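## Task

Put the metal bar onto the lowest pair of arms of the wall rack so that it sits on both of them and stays there on its own, not held up by the robot; then release it and move the grippers away.

## Robot and tools

ROBOT. Two six-joint arms, left_arm and right_arm, each ending in a two-finger parallel gripper. The names are labels only; they do not refer to sides of any image. Base positions in the scene frame: left_arm at (+0.022, +0.352, 0) m, right_arm at (-0.006, -0.362, 0) m, both facing roughly +x. Scene frame: origin on the table top midway between the bases, +x out over the table, +z up, left_arm on the +y side. A gripper's fingers point along its own +z axis and close along its own y axis. The reported hand point (end_effector_position) lies between the finger pads, just under 1 cm short of the tips. Full open is 0.087 m.

ROW FORMAT. Every command that moves the arms uses one flat list of 16 numbers covering both arms, even if only one moves: left_arm x, y, z, qw, qx, qy, qz, opening, then right_arm the same eight. x, y, z are an absolute target position in metres in the scene frame; the quaternion is an absolute target orientation in wxyz order (w first), also in the scene frame; together they are a pose, not an offset. Opening runs from -1 (closed) to +1 (fully open). To keep an arm still, resend exactly its pose from the last result taken before it was meant to stay, plus the wanted opening. To hold an orientation steady, repeat your own target quaternion rather than copying the drifting reported one.

TOOLS.
execute_actions: argument actions is a list with at most one element, or empty. Empty list: just returns the current state. {"rows": [...], "steps": n}: 1 to 15 rows of 16 numbers, n from 1 to 15 (default 15); each row is used for one control step of 1/30 s and the last row repeats to fill n. {"steps": n} alone, n up to 300: a pause counted from the previous result, your reply time included. Optional pictures (true/false) controls whether camera images come back; by default they do. A refused call moves nothing.
move: target is one 16-number row as above; speed is the path's top speed in m/s, 0.002 to 0.5, default 0.25 (rotation capped at twice that in rad/s). Each gripper follows a straight line to its pose; both finish together, taking 0.5 to 10 s and stopping short if 10 s is not enough. Rotation takes the shorter way. The opening is sent when the move starts. Paths do not avoid obstacles or the other arm, and grippers can lag, wander or overshoot the speed, especially near full reach.
wait: seconds from 0 to 10; nothing new is commanded meanwhile.
zoom_image: camera is one of cam_head_left, cam_head_right, cam_left_wrist, cam_right_wrist; region is [x0, y0, x1, y1] in that camera's pixels (images are 896x504, origin top-left), at most 504 by 504.
read_manual: section, only "licences"; returns licence text, moves nothing.
finished_scene: scene, the integer of the scene being closed; irreversible, and its result states success and gives the next task.

LIMITS ON TARGETS. A target more than 0.6 m from the arm's last reported position along any of that gripper's axes gets the call refused. Each control step, the commanded pose is clipped to within 70 mm and 16 degrees of the measured pose, so far targets need several actions; after an action ends, an arm only continues up to its last clipped pose. Joint friction can leave the hand up to about 31 mm from the command, and tiny commands may not move it. Position wins over orientation when both cannot be met. Joint ranges (rad): waist -2.618 to 3.054, shoulder 0 to 3.142, elbow 0 to 3.142, wrist pitch and wrist yaw -1.571 to 1.571, wrist roll -2.094 to 2.094.

GRIPPING. grip_measured is the measured finger gap on the command scale; each sensor may be off by about 1 mm. To hold something, command an opening below grip_measured: roughly 0.02 below for a firm hold, less for a gentle one. Pad force tops out near 20 N; a fast close can squeeze harder or even spring open.

RESULTS. The state line gives, for each arm, the gripper position and quaternion in the scene frame (less accurate at long reach). A "pose unreachable" line means the clearance check altered or blocked that arm's command; HELD marks steps where part of your row was not applied. A "Hand target" line shows what the controller is currently driving toward. A move result adds a "move:" line with the ending (done, off_target, moving, held, fault) and limits (paced: target clipped; held: some steps blocked, after which the arm may jump fast), plus each gripper's distance to its target; if only one arm is named, the other finished. FAULT lines mean an arm stopped. MOTOR HOT appears from 75 °C when holding loads; 90 °C stops that arm for 10 s, and 100 °C makes it go limp and fall.

TIMING. The simulation keeps running while you think and write, so long replies let the scene drift. Calibration for all four cameras is given as pinhole-plus-radial parameters with world-to-camera transforms; wrist camera poses follow their arm's joints.

AVOID. Dropping or letting the bar slip, knocking anything off the table, fast impacts or strong pressing, and any hard contact between the two arms. Occasionally a brief external tug may act on a held part or loose object, so grip firmly. Before finishing, open the grippers and withdraw so the bar rests on the rack by itself.

Each tool is called after "Call:" by a JSON object that holds its "api" and its "payload", one argument or row to a line.

## Session

Call:
{"api": "execute_actions", "payload": {
  "actions": []
}}

Scene clock: 0.00 s of 4500.00 s.
left_arm: end_effector_position=(+0.4076, +0.3594, +0.3550) grip_measured=+0.988 end_effector_quat_wxyz=(+0.703, -0.003, +0.711, +0.005) | right_arm: end_effector_position=(+0.3729, -0.3078, +0.3534) grip_measured=+1.000 end_effector_quat_wxyz=(+0.697, -0.046, +0.713, +0.056)
Joint positions: left_arm=[0.015 1.057 1.04  0.006 0.014 0.003 0.087] | right_arm=[-0.008  1.052  1.043 -0.012 -0.013  0.016  0.087]
Joint velocities: left_arm=[-0.022  0.012 -0.002  0.037 -0.007 -0.066  0.001] | right_arm=[-0.012  0.002  0.002 -0.037  0.007  0.007  0.   ]
Motor temperatures (°C, as the motors report them): left_arm=[27 30 29 29 29 30] | right_arm=[28 28 27 29 27 29]
Hand target (left_arm): +0.408, +0.359, +0.355; +0.703, -0.003, +0.711, +0.005
Hand target (right_arm): +0.373, -0.308, +0.353; +0.697, -0.046, +0.713, +0.056

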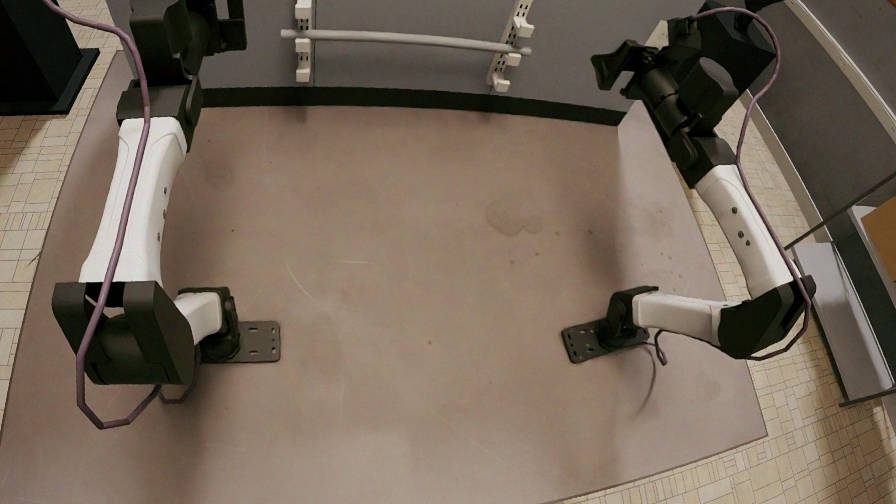

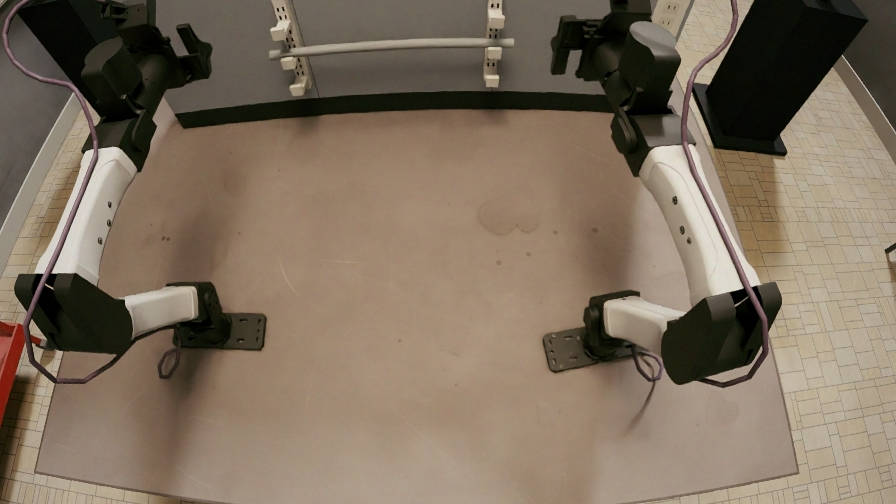

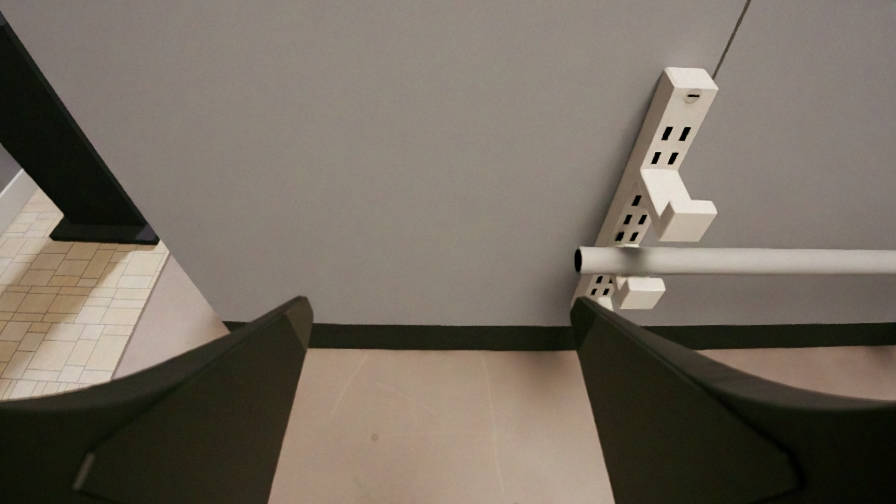

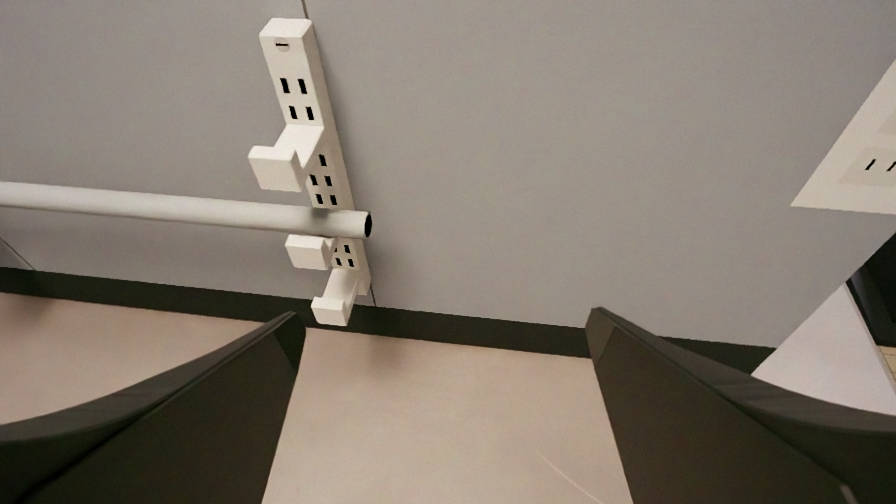

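Call:
{"api": "move", "payload": {
  "target": [0.46,0.12,0.222,0.5,-0.5,0.5,-0.5,0.3,0.46,-0.09,0.222,0.5,0.5,0.5,0.5,0.3],
  "speed": 0.4
}}

Scene clock: 17.60 s of 4500.00 s.
left_arm: end_effector_position=(+0.4601, +0.1251, +0.2236) grip_measured=+0.300 end_effector_quat_wxyz=(+0.505, -0.497, +0.501, -0.497) | right_arm: end_effector_position=(+0.4587, -0.0961, +0.2231) grip_measured=+0.300 end_effector_quat_wxyz=(+0.506, +0.492, +0.505, +0.497)
Joint positions: left_arm=[-0.627  1.672  0.779  0.899 -0.62  -1.556  0.057] | right_arm=[0.514 1.825 0.965 0.866 0.65  1.545 0.057]
Joint velocities: left_arm=[ 0.002 -0.007 -0.022  0.007  0.007 -0.11  -0.   ] | right_arm=[-0.007  0.002 -0.022  0.066 -0.007  0.022  0.001]
Motor temperatures (°C, as the motors report them): left_arm=[27 30 32 34 29 30] | right_arm=[28 28 31 33 27 29]
Hand target (left_arm): +0.460, +0.121, +0.221; +0.502, -0.498, +0.501, -0.499
Hand target (right_arm): +0.461, -0.092, +0.222; +0.504, +0.495, +0.501, +0.499
Off the commanded pose (left_arm): 0.005 m, 1 deg.
Off the commanded pose (right_arm): 0.006 m, 1 deg.
After step 90, 11.87 s passed at rest.
move: done
camera_calibration (this result's frames):
cam_left_wrist: T_world_to_cam=[[-0.00840022, 0.0164622, 0.999829, -0.221753], [-0.764578, -0.644518, 0.00418829, 0.450982], [0.644477, -0.764412, 0.0180007, -0.0668438], [0, 0, 0, 1]] pos_world=[0.386027, 0.243221, 0.22103]
cam_right_wrist: T_world_to_cam=[[0.00534634, 0.00119066, -0.999985, 0.218087], [-0.763653, 0.645618, -0.00331409, 0.434502], [0.645605, 0.763659, 0.00436094, -0.0848839], [0, 0, 0, 1]] pos_world=[0.385444, -0.21596, 0.219893]

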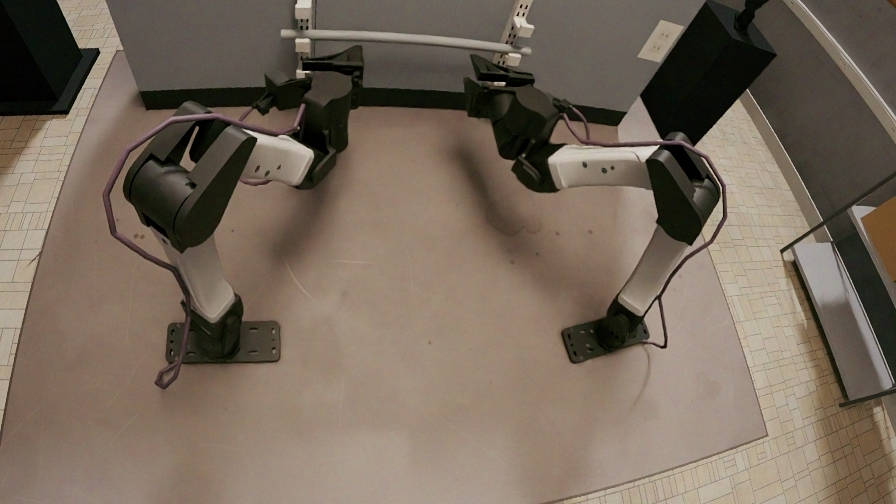

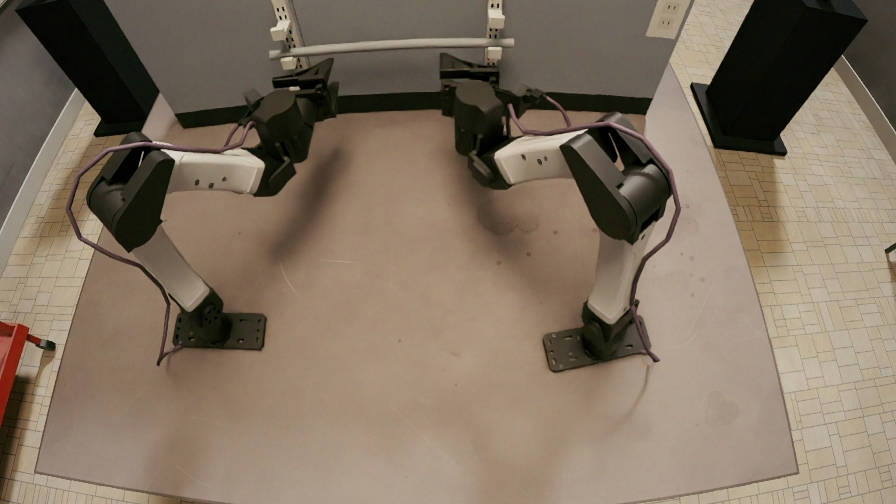

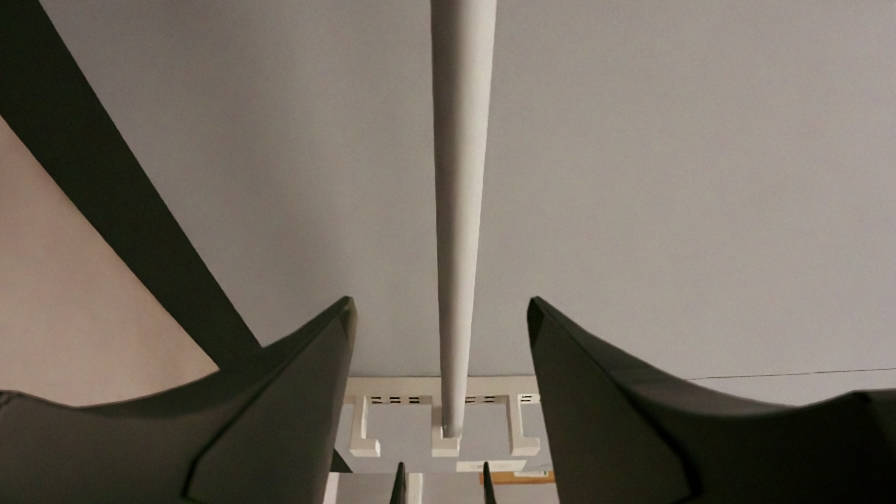

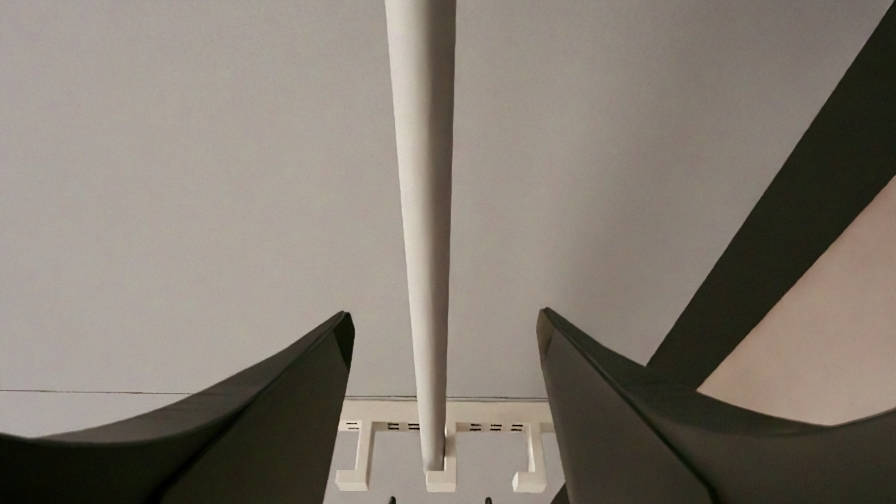

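Call:
{"api": "move", "payload": {
  "target": [0.53,0.12,0.231,0.5,-0.5,0.5,-0.5,0.3,0.525,-0.09,0.233,0.5,0.5,0.5,0.5,0.3],
  "speed": 0.1
}}

Scene clock: 20.87 s of 4500.00 s.
left_arm: end_effector_position=(+0.5245, +0.1203, +0.2345) grip_measured=+0.300 end_effector_quat_wxyz=(+0.502, -0.497, +0.496, -0.504) | right_arm: end_effector_position=(+0.5191, -0.0918, +0.2404) grip_measured=+0.300 end_effector_quat_wxyz=(+0.505, +0.498, +0.494, +0.503)
Joint positions: left_arm=[-0.537  1.845  1.033  0.827 -0.524 -1.566  0.057] | right_arm=[0.439 1.971 1.232 0.758 0.586 1.564 0.057]
Joint velocities: left_arm=[-0.002 -0.007 -0.002  0.022 -0.081 -0.037 -0.   ] | right_arm=[-0.002  0.007 -0.002 -0.022 -0.022 -0.051  0.   ]
Motor temperatures (°C, as the motors report them): left_arm=[27 31 33 34 29 30] | right_arm=[28 29 32 33 27 29]
Hand target (left_arm): +0.530, +0.121, +0.230; +0.500, -0.500, +0.500, -0.500
Hand target (right_arm): +0.525, -0.091, +0.232; +0.499, +0.501, +0.500, +0.500
Off the commanded pose (left_arm): 0.007 m, 1 deg.
Off the commanded pose (right_arm): 0.010 m, 1 deg.
move: done
camera_calibration (this result's frames):
cam_left_wrist: T_world_to_cam=[[-0.0168204, 0.0307792, 0.999385, -0.229275], [-0.767863, -0.640578, 0.00680486, 0.497684], [0.640393, -0.767276, 0.034409, -0.113614], [0, 0, 0, 1]] pos_world=[0.451055, 0.238689, 0.229657]
cam_right_wrist: T_world_to_cam=[[0.0159251, 0.0265357, -0.999521, 0.231773], [-0.756604, 0.653852, 0.00530395, 0.472909], [0.65368, 0.756157, 0.0304897, -0.138422], [0, 0, 0, 1]] pos_world=[0.444597, -0.210694, 0.233374]

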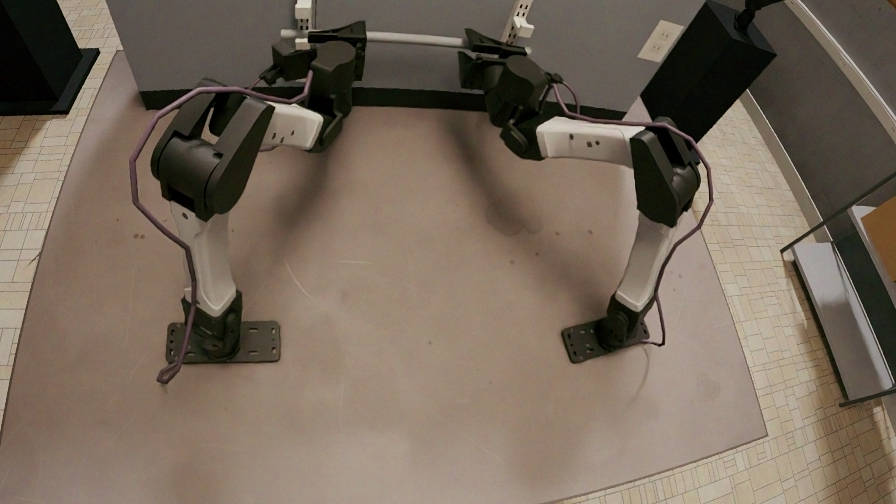

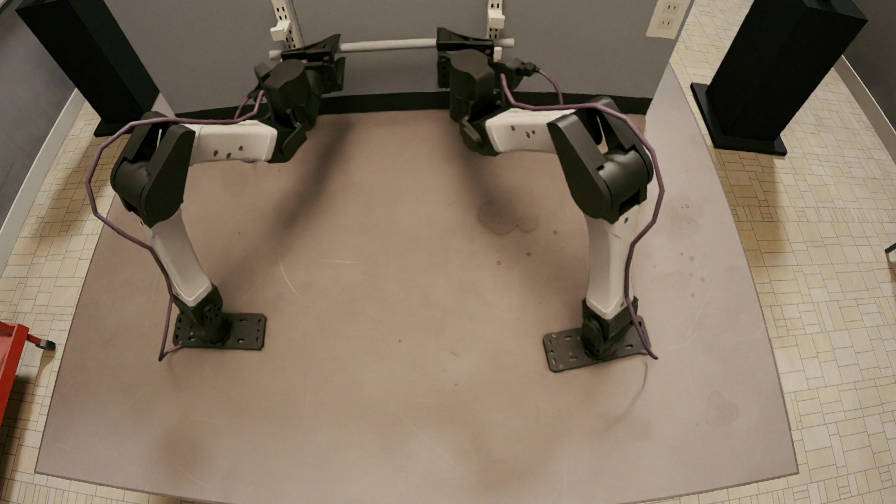

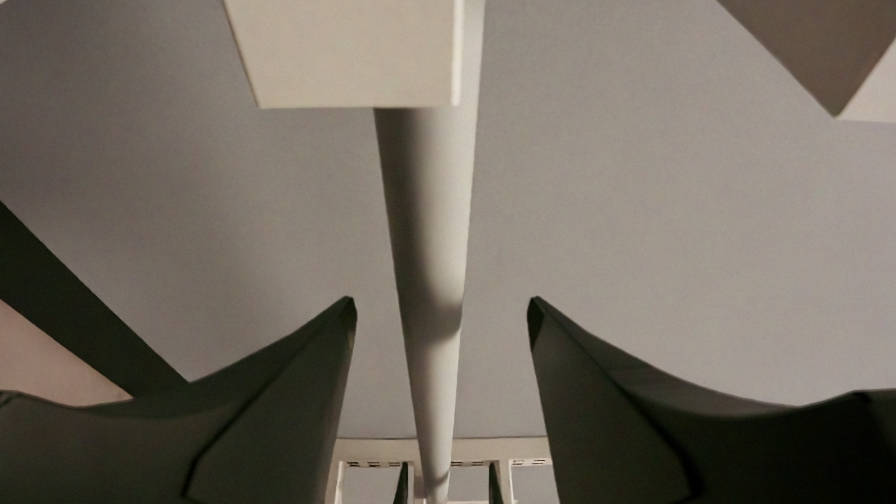

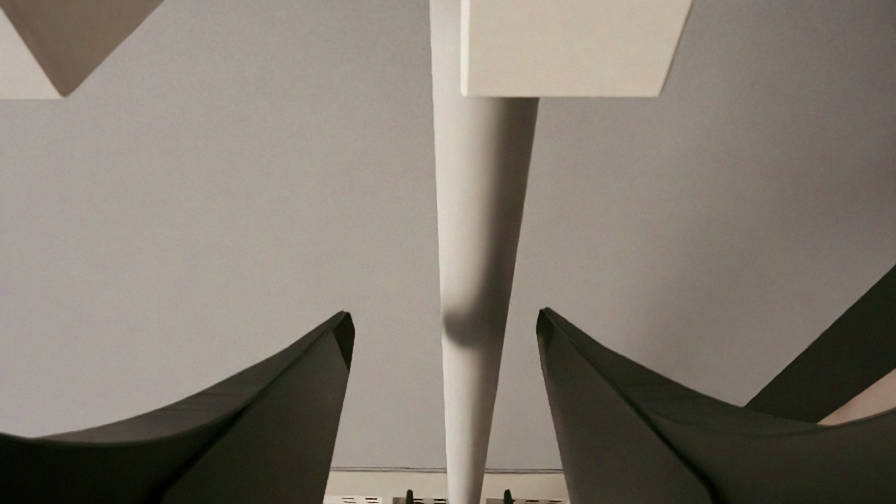

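Call:
{"api": "move", "payload": {
  "target": [0.545,0.12,0.228,0.5,-0.5,0.5,-0.5,0.0,0.539,-0.09,0.224,0.5,0.5,0.5,0.5,0.0],
  "speed": 0.05
}}

Call:
{"api": "move", "payload": {
  "target": [0.545,0.12,0.228,0.5,-0.5,0.5,-0.5,-0.6,0.539,-0.09,0.224,0.5,0.5,0.5,0.5,-0.6]
}}

Scene clock: 25.77 s of 4500.00 s.
left_arm: end_effector_position=(+0.5390, +0.1191, +0.2319) grip_measured=+0.000 end_effector_quat_wxyz=(+0.502, -0.497, +0.497, -0.504) | right_arm: end_effector_position=(+0.5331, -0.0905, +0.2279) grip_measured=+0.000 end_effector_quat_wxyz=(+0.503, +0.499, +0.499, +0.499)
Joint positions: left_arm=[-0.521  1.894  1.088  0.819 -0.507 -1.567  0.044] | right_arm=[0.423 2.028 1.277 0.757 0.569 1.564 0.044]
Joint velocities: left_arm=[-0.007 -0.002  0.017  0.022 -0.007  0.037 -0.   ] | right_arm=[-0.007 -0.002  0.027  0.037 -0.022 -0.022 -0.   ]
Motor temperatures (°C, as the motors report them): left_arm=[27 32 34 34 29 30] | right_arm=[28 30 33 34 27 29]
Hand target (left_arm): +0.545, +0.120, +0.228; +0.500, -0.500, +0.500, -0.500
Hand target (right_arm): +0.539, -0.090, +0.224; +0.500, +0.500, +0.500, +0.500
Off the commanded pose (left_arm): 0.007 m, 1 deg.
Off the commanded pose (right_arm): 0.007 m, 0 deg.
After step 90, 1.10 s passed at rest.
move: done
camera_calibration (this result's frames):
cam_left_wrist: T_world_to_cam=[[-0.0159236, 0.0303942, 0.999411, -0.226879], [-0.768348, -0.639992, 0.00722144, 0.508198], [0.639835, -0.76778, 0.0335442, -0.123159], [0, 0, 0, 1]] pos_world=[0.465662, 0.237579, 0.227207]
cam_right_wrist: T_world_to_cam=[[0.00447302, 0.0193283, -0.999803, 0.224624], [-0.757021, 0.653325, 0.00924328, 0.481989], [0.653375, 0.756831, 0.0175542, -0.144904], [0, 0, 0, 1]] pos_world=[0.458548, -0.209569, 0.222668]

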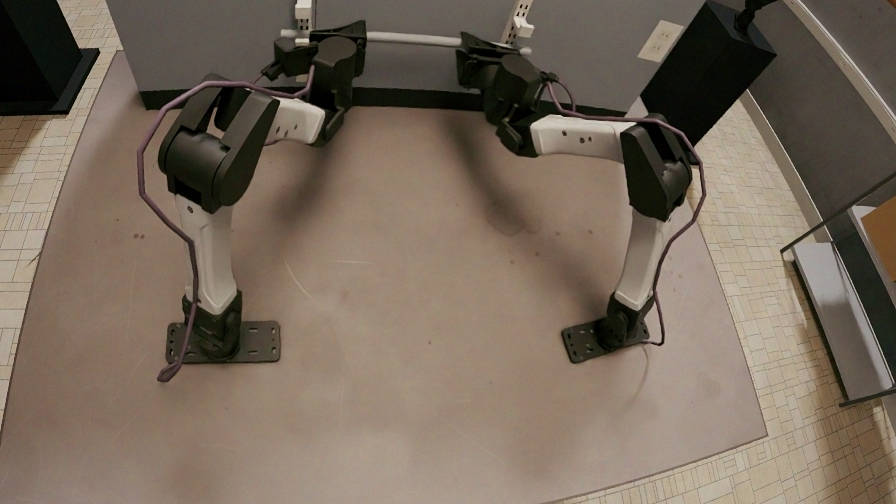

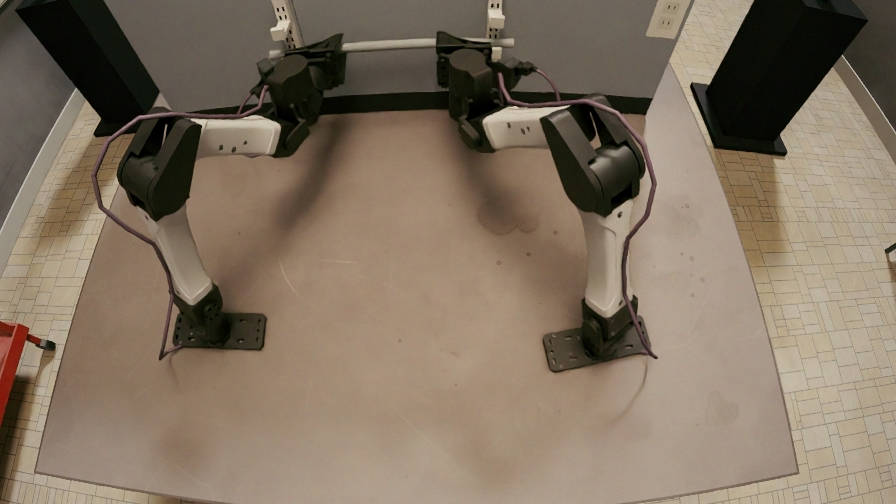

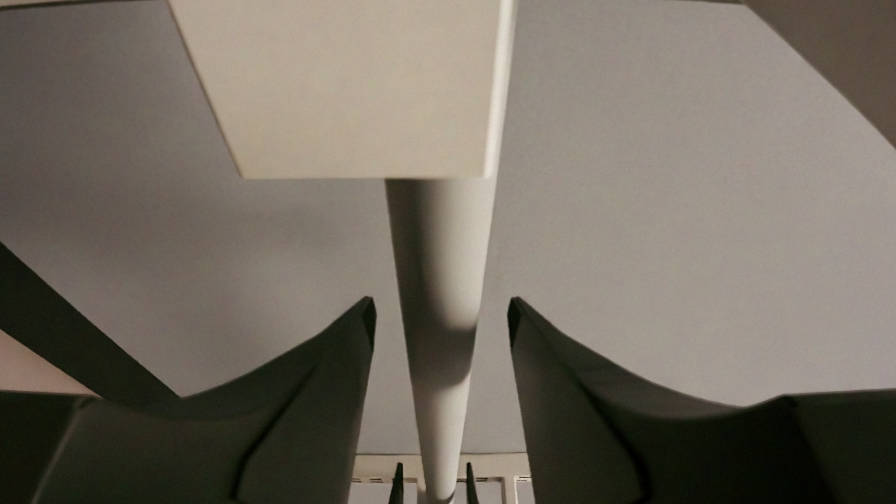

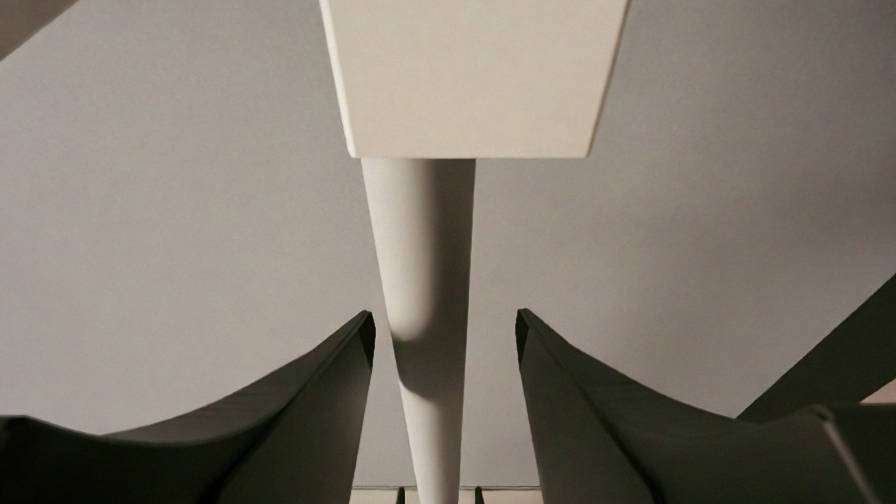

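Scene clock: 26.47 s of 4500.00 s.
left_arm: end_effector_position=(+0.5390, +0.1190, +0.2315) grip_measured=-0.580 end_effector_quat_wxyz=(+0.502, -0.497, +0.498, -0.504) | right_arm: end_effector_position=(+0.5329, -0.0906, +0.2318) grip_measured=-0.555 end_effector_quat_wxyz=(+0.504, +0.499, +0.493, +0.504)
Joint positions: left_arm=[-0.521  1.894  1.088  0.817 -0.507 -1.566  0.018] | right_arm=[0.423 2.027 1.277 0.769 0.569 1.567 0.019]
Joint velocities: left_arm=[ 0.017  0.007 -0.002  0.007 -0.037 -0.007 -0.   ] | right_arm=[ 0.002 -0.012 -0.007 -0.022 -0.007  0.007 -0.001]
Motor temperatures (°C, as the motors report them): left_arm=[27 32 34 34 29 30] | right_arm=[28 30 33 34 27 29]
Hand target (left_arm): +0.545, +0.120, +0.228; +0.500, -0.500, +0.500, -0.500
Hand target (right_arm): +0.539, -0.090, +0.224; +0.500, +0.500, +0.500, +0.500
Off the commanded pose (left_arm): 0.007 m, 1 deg.
Off the commanded pose (right_arm): 0.010 m, 1 deg.
move: done
camera_calibration (this result's frames):
cam_left_wrist: T_world_to_cam=[[-0.0142515, 0.0290847, 0.999475, -0.22715], [-0.768577, -0.639712, 0.00765648, 0.508138], [0.639599, -0.768064, 0.0314706, -0.122549], [0, 0, 0, 1]] pos_world=[0.465688, 0.237543, 0.226997]
cam_right_wrist: T_world_to_cam=[[0.0160812, 0.0297192, -0.999429, 0.223159], [-0.757386, 0.652927, 0.00722895, 0.482473], [0.652769, 0.756837, 0.0330088, -0.148111], [0, 0, 0, 1]] pos_world=[0.458512, -0.209556, 0.224433]

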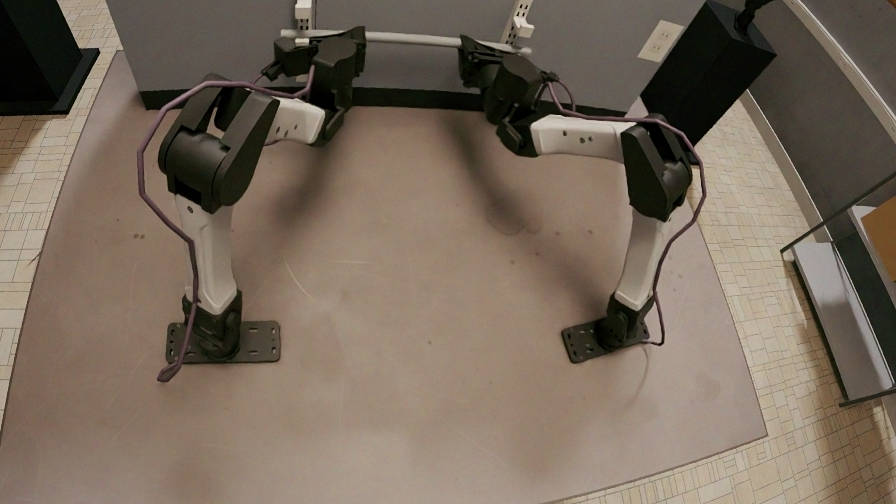

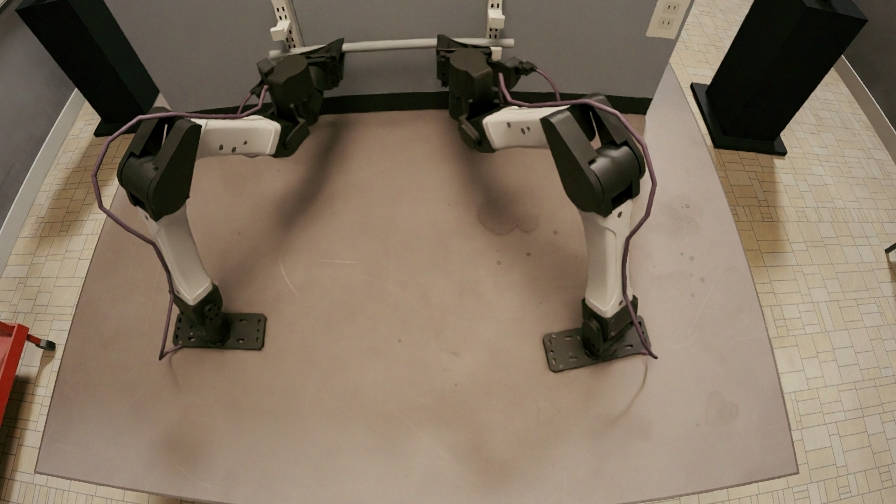

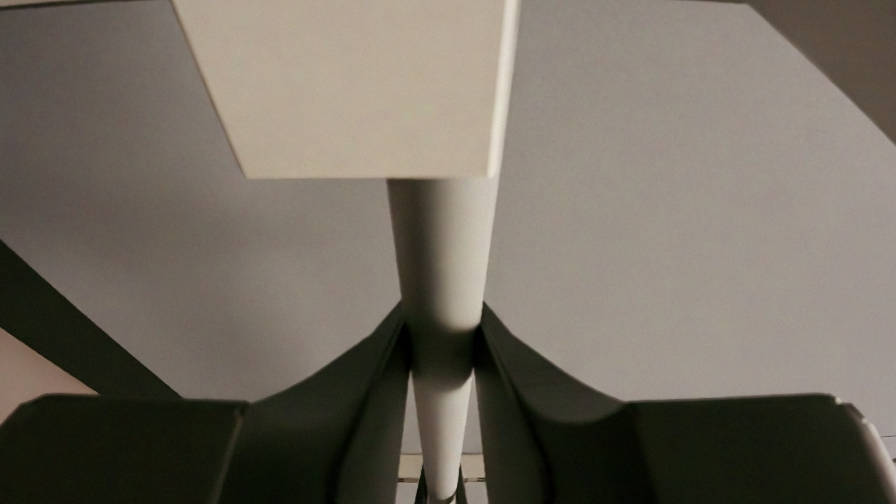

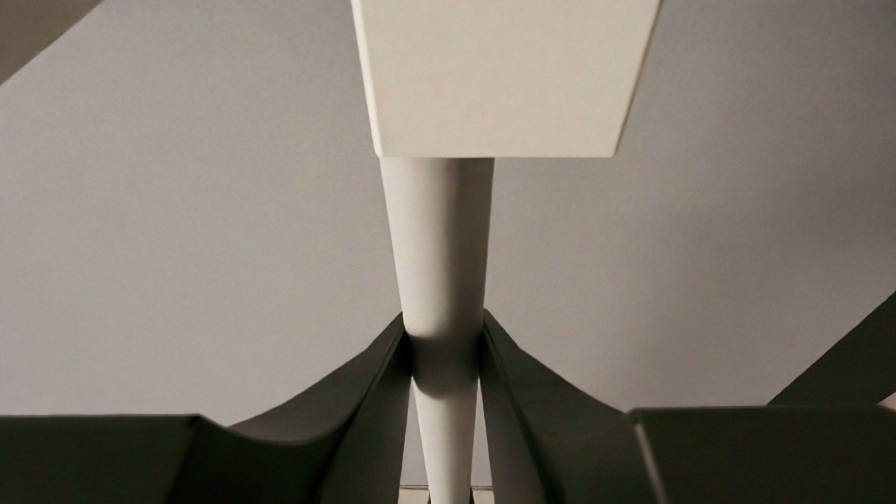

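Call:
{"api": "move", "payload": {
  "target": [0.539,0.12,0.266,0.5,-0.5,0.5,-0.5,-0.62,0.533,-0.09,0.266,0.5,0.5,0.5,0.5,-0.6],
  "speed": 0.05
}}

Scene clock: 29.83 s of 4500.00 s.
left_arm: end_effector_position=(+0.5385, +0.1199, +0.2535) grip_measured=-0.580 end_effector_quat_wxyz=(+0.497, -0.503, +0.506, -0.494) | right_arm: end_effector_position=(+0.5331, -0.0895, +0.2538) grip_measured=-0.555 end_effector_quat_wxyz=(+0.497, +0.503, +0.503, +0.497)
Joint positions: left_arm=[-0.521  1.836  1.144  0.673 -0.509 -1.575  0.018] | right_arm=[0.423 1.979 1.336 0.63  0.564 1.577 0.019]
Joint velocities: left_arm=[-0.017  0.007  0.042 -0.066  0.022 -0.066 -0.001] | right_arm=[-0.017 -0.012 -0.007 -0.051  0.022 -0.022  0.001]
Motor temperatures (°C, as the motors report them): left_arm=[27 33 34 34 29 30] | right_arm=[28 31 33 34 27 29]
Hand target (left_arm): +0.539, +0.120, +0.266; +0.500, -0.500, +0.500, -0.500
Hand target (right_arm): +0.533, -0.090, +0.266; +0.500, +0.500, +0.500, +0.500
Off the commanded pose (left_arm): 0.012 m, 1 deg.
Off the commanded pose (right_arm): 0.012 m, 1 deg.
move: off_target (left_arm, right_arm)
camera_calibration (this result's frames):
cam_left_wrist: T_world_to_cam=[[0.0126524, 0.0223994, 0.999669, -0.262989], [-0.76642, -0.641888, 0.0240829, 0.503015], [0.642215, -0.766471, 0.00904597, -0.118155], [0, 0, 0, 1]] pos_world=[0.464729, 0.238207, 0.251857]
cam_right_wrist: T_world_to_cam=[[-0.0110776, 0.0225079, -0.999685, 0.259037], [-0.759974, 0.649545, 0.0230458, 0.478845], [0.649859, 0.75999, 0.00991001, -0.142074], [0, 0, 0, 1]] pos_world=[0.459107, -0.208887, 0.249328]

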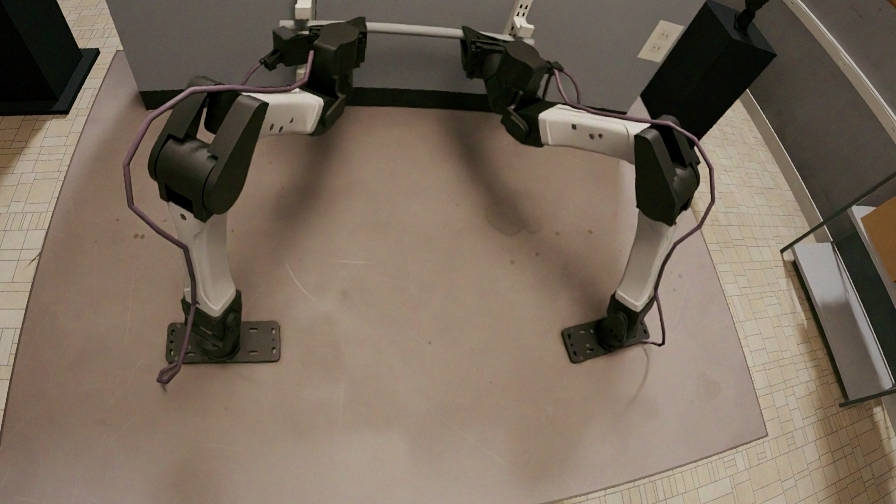

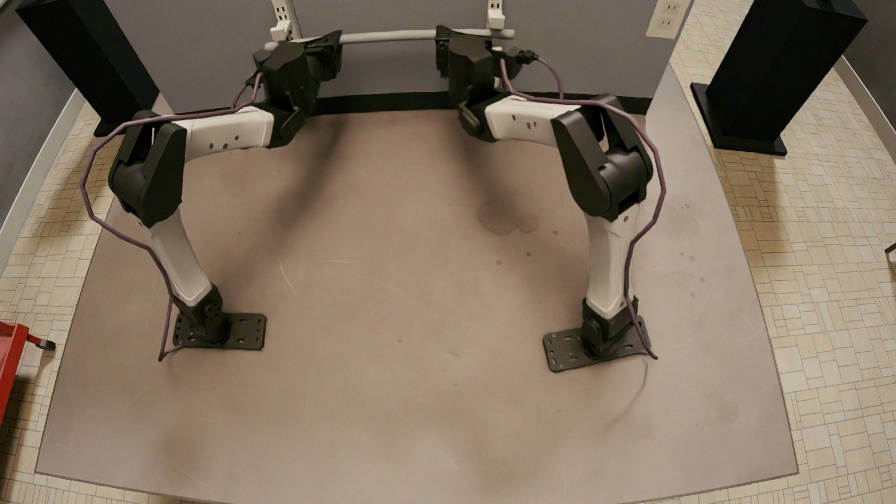

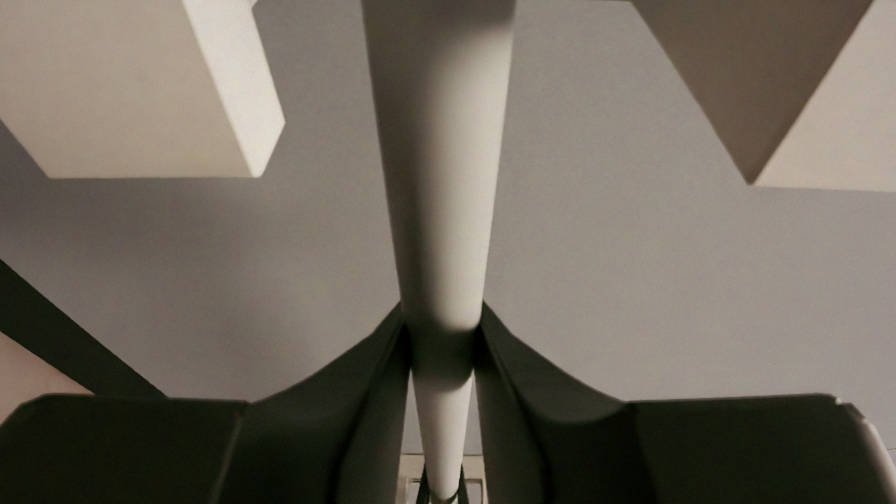

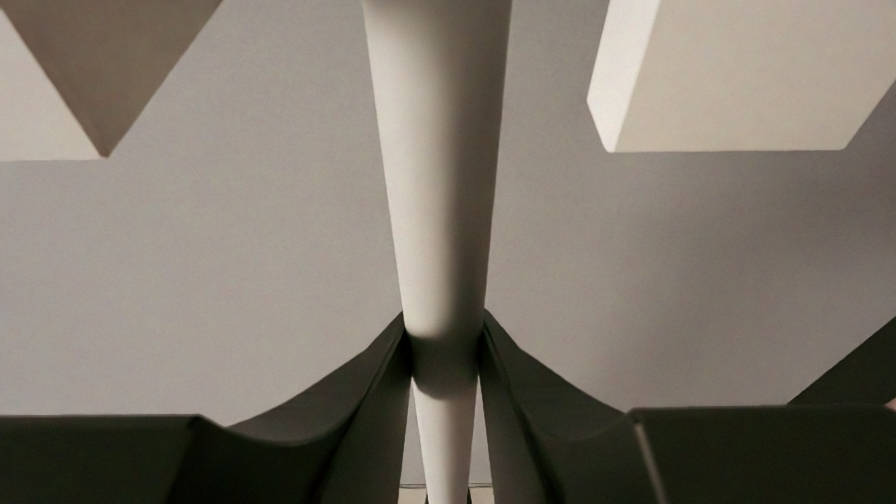

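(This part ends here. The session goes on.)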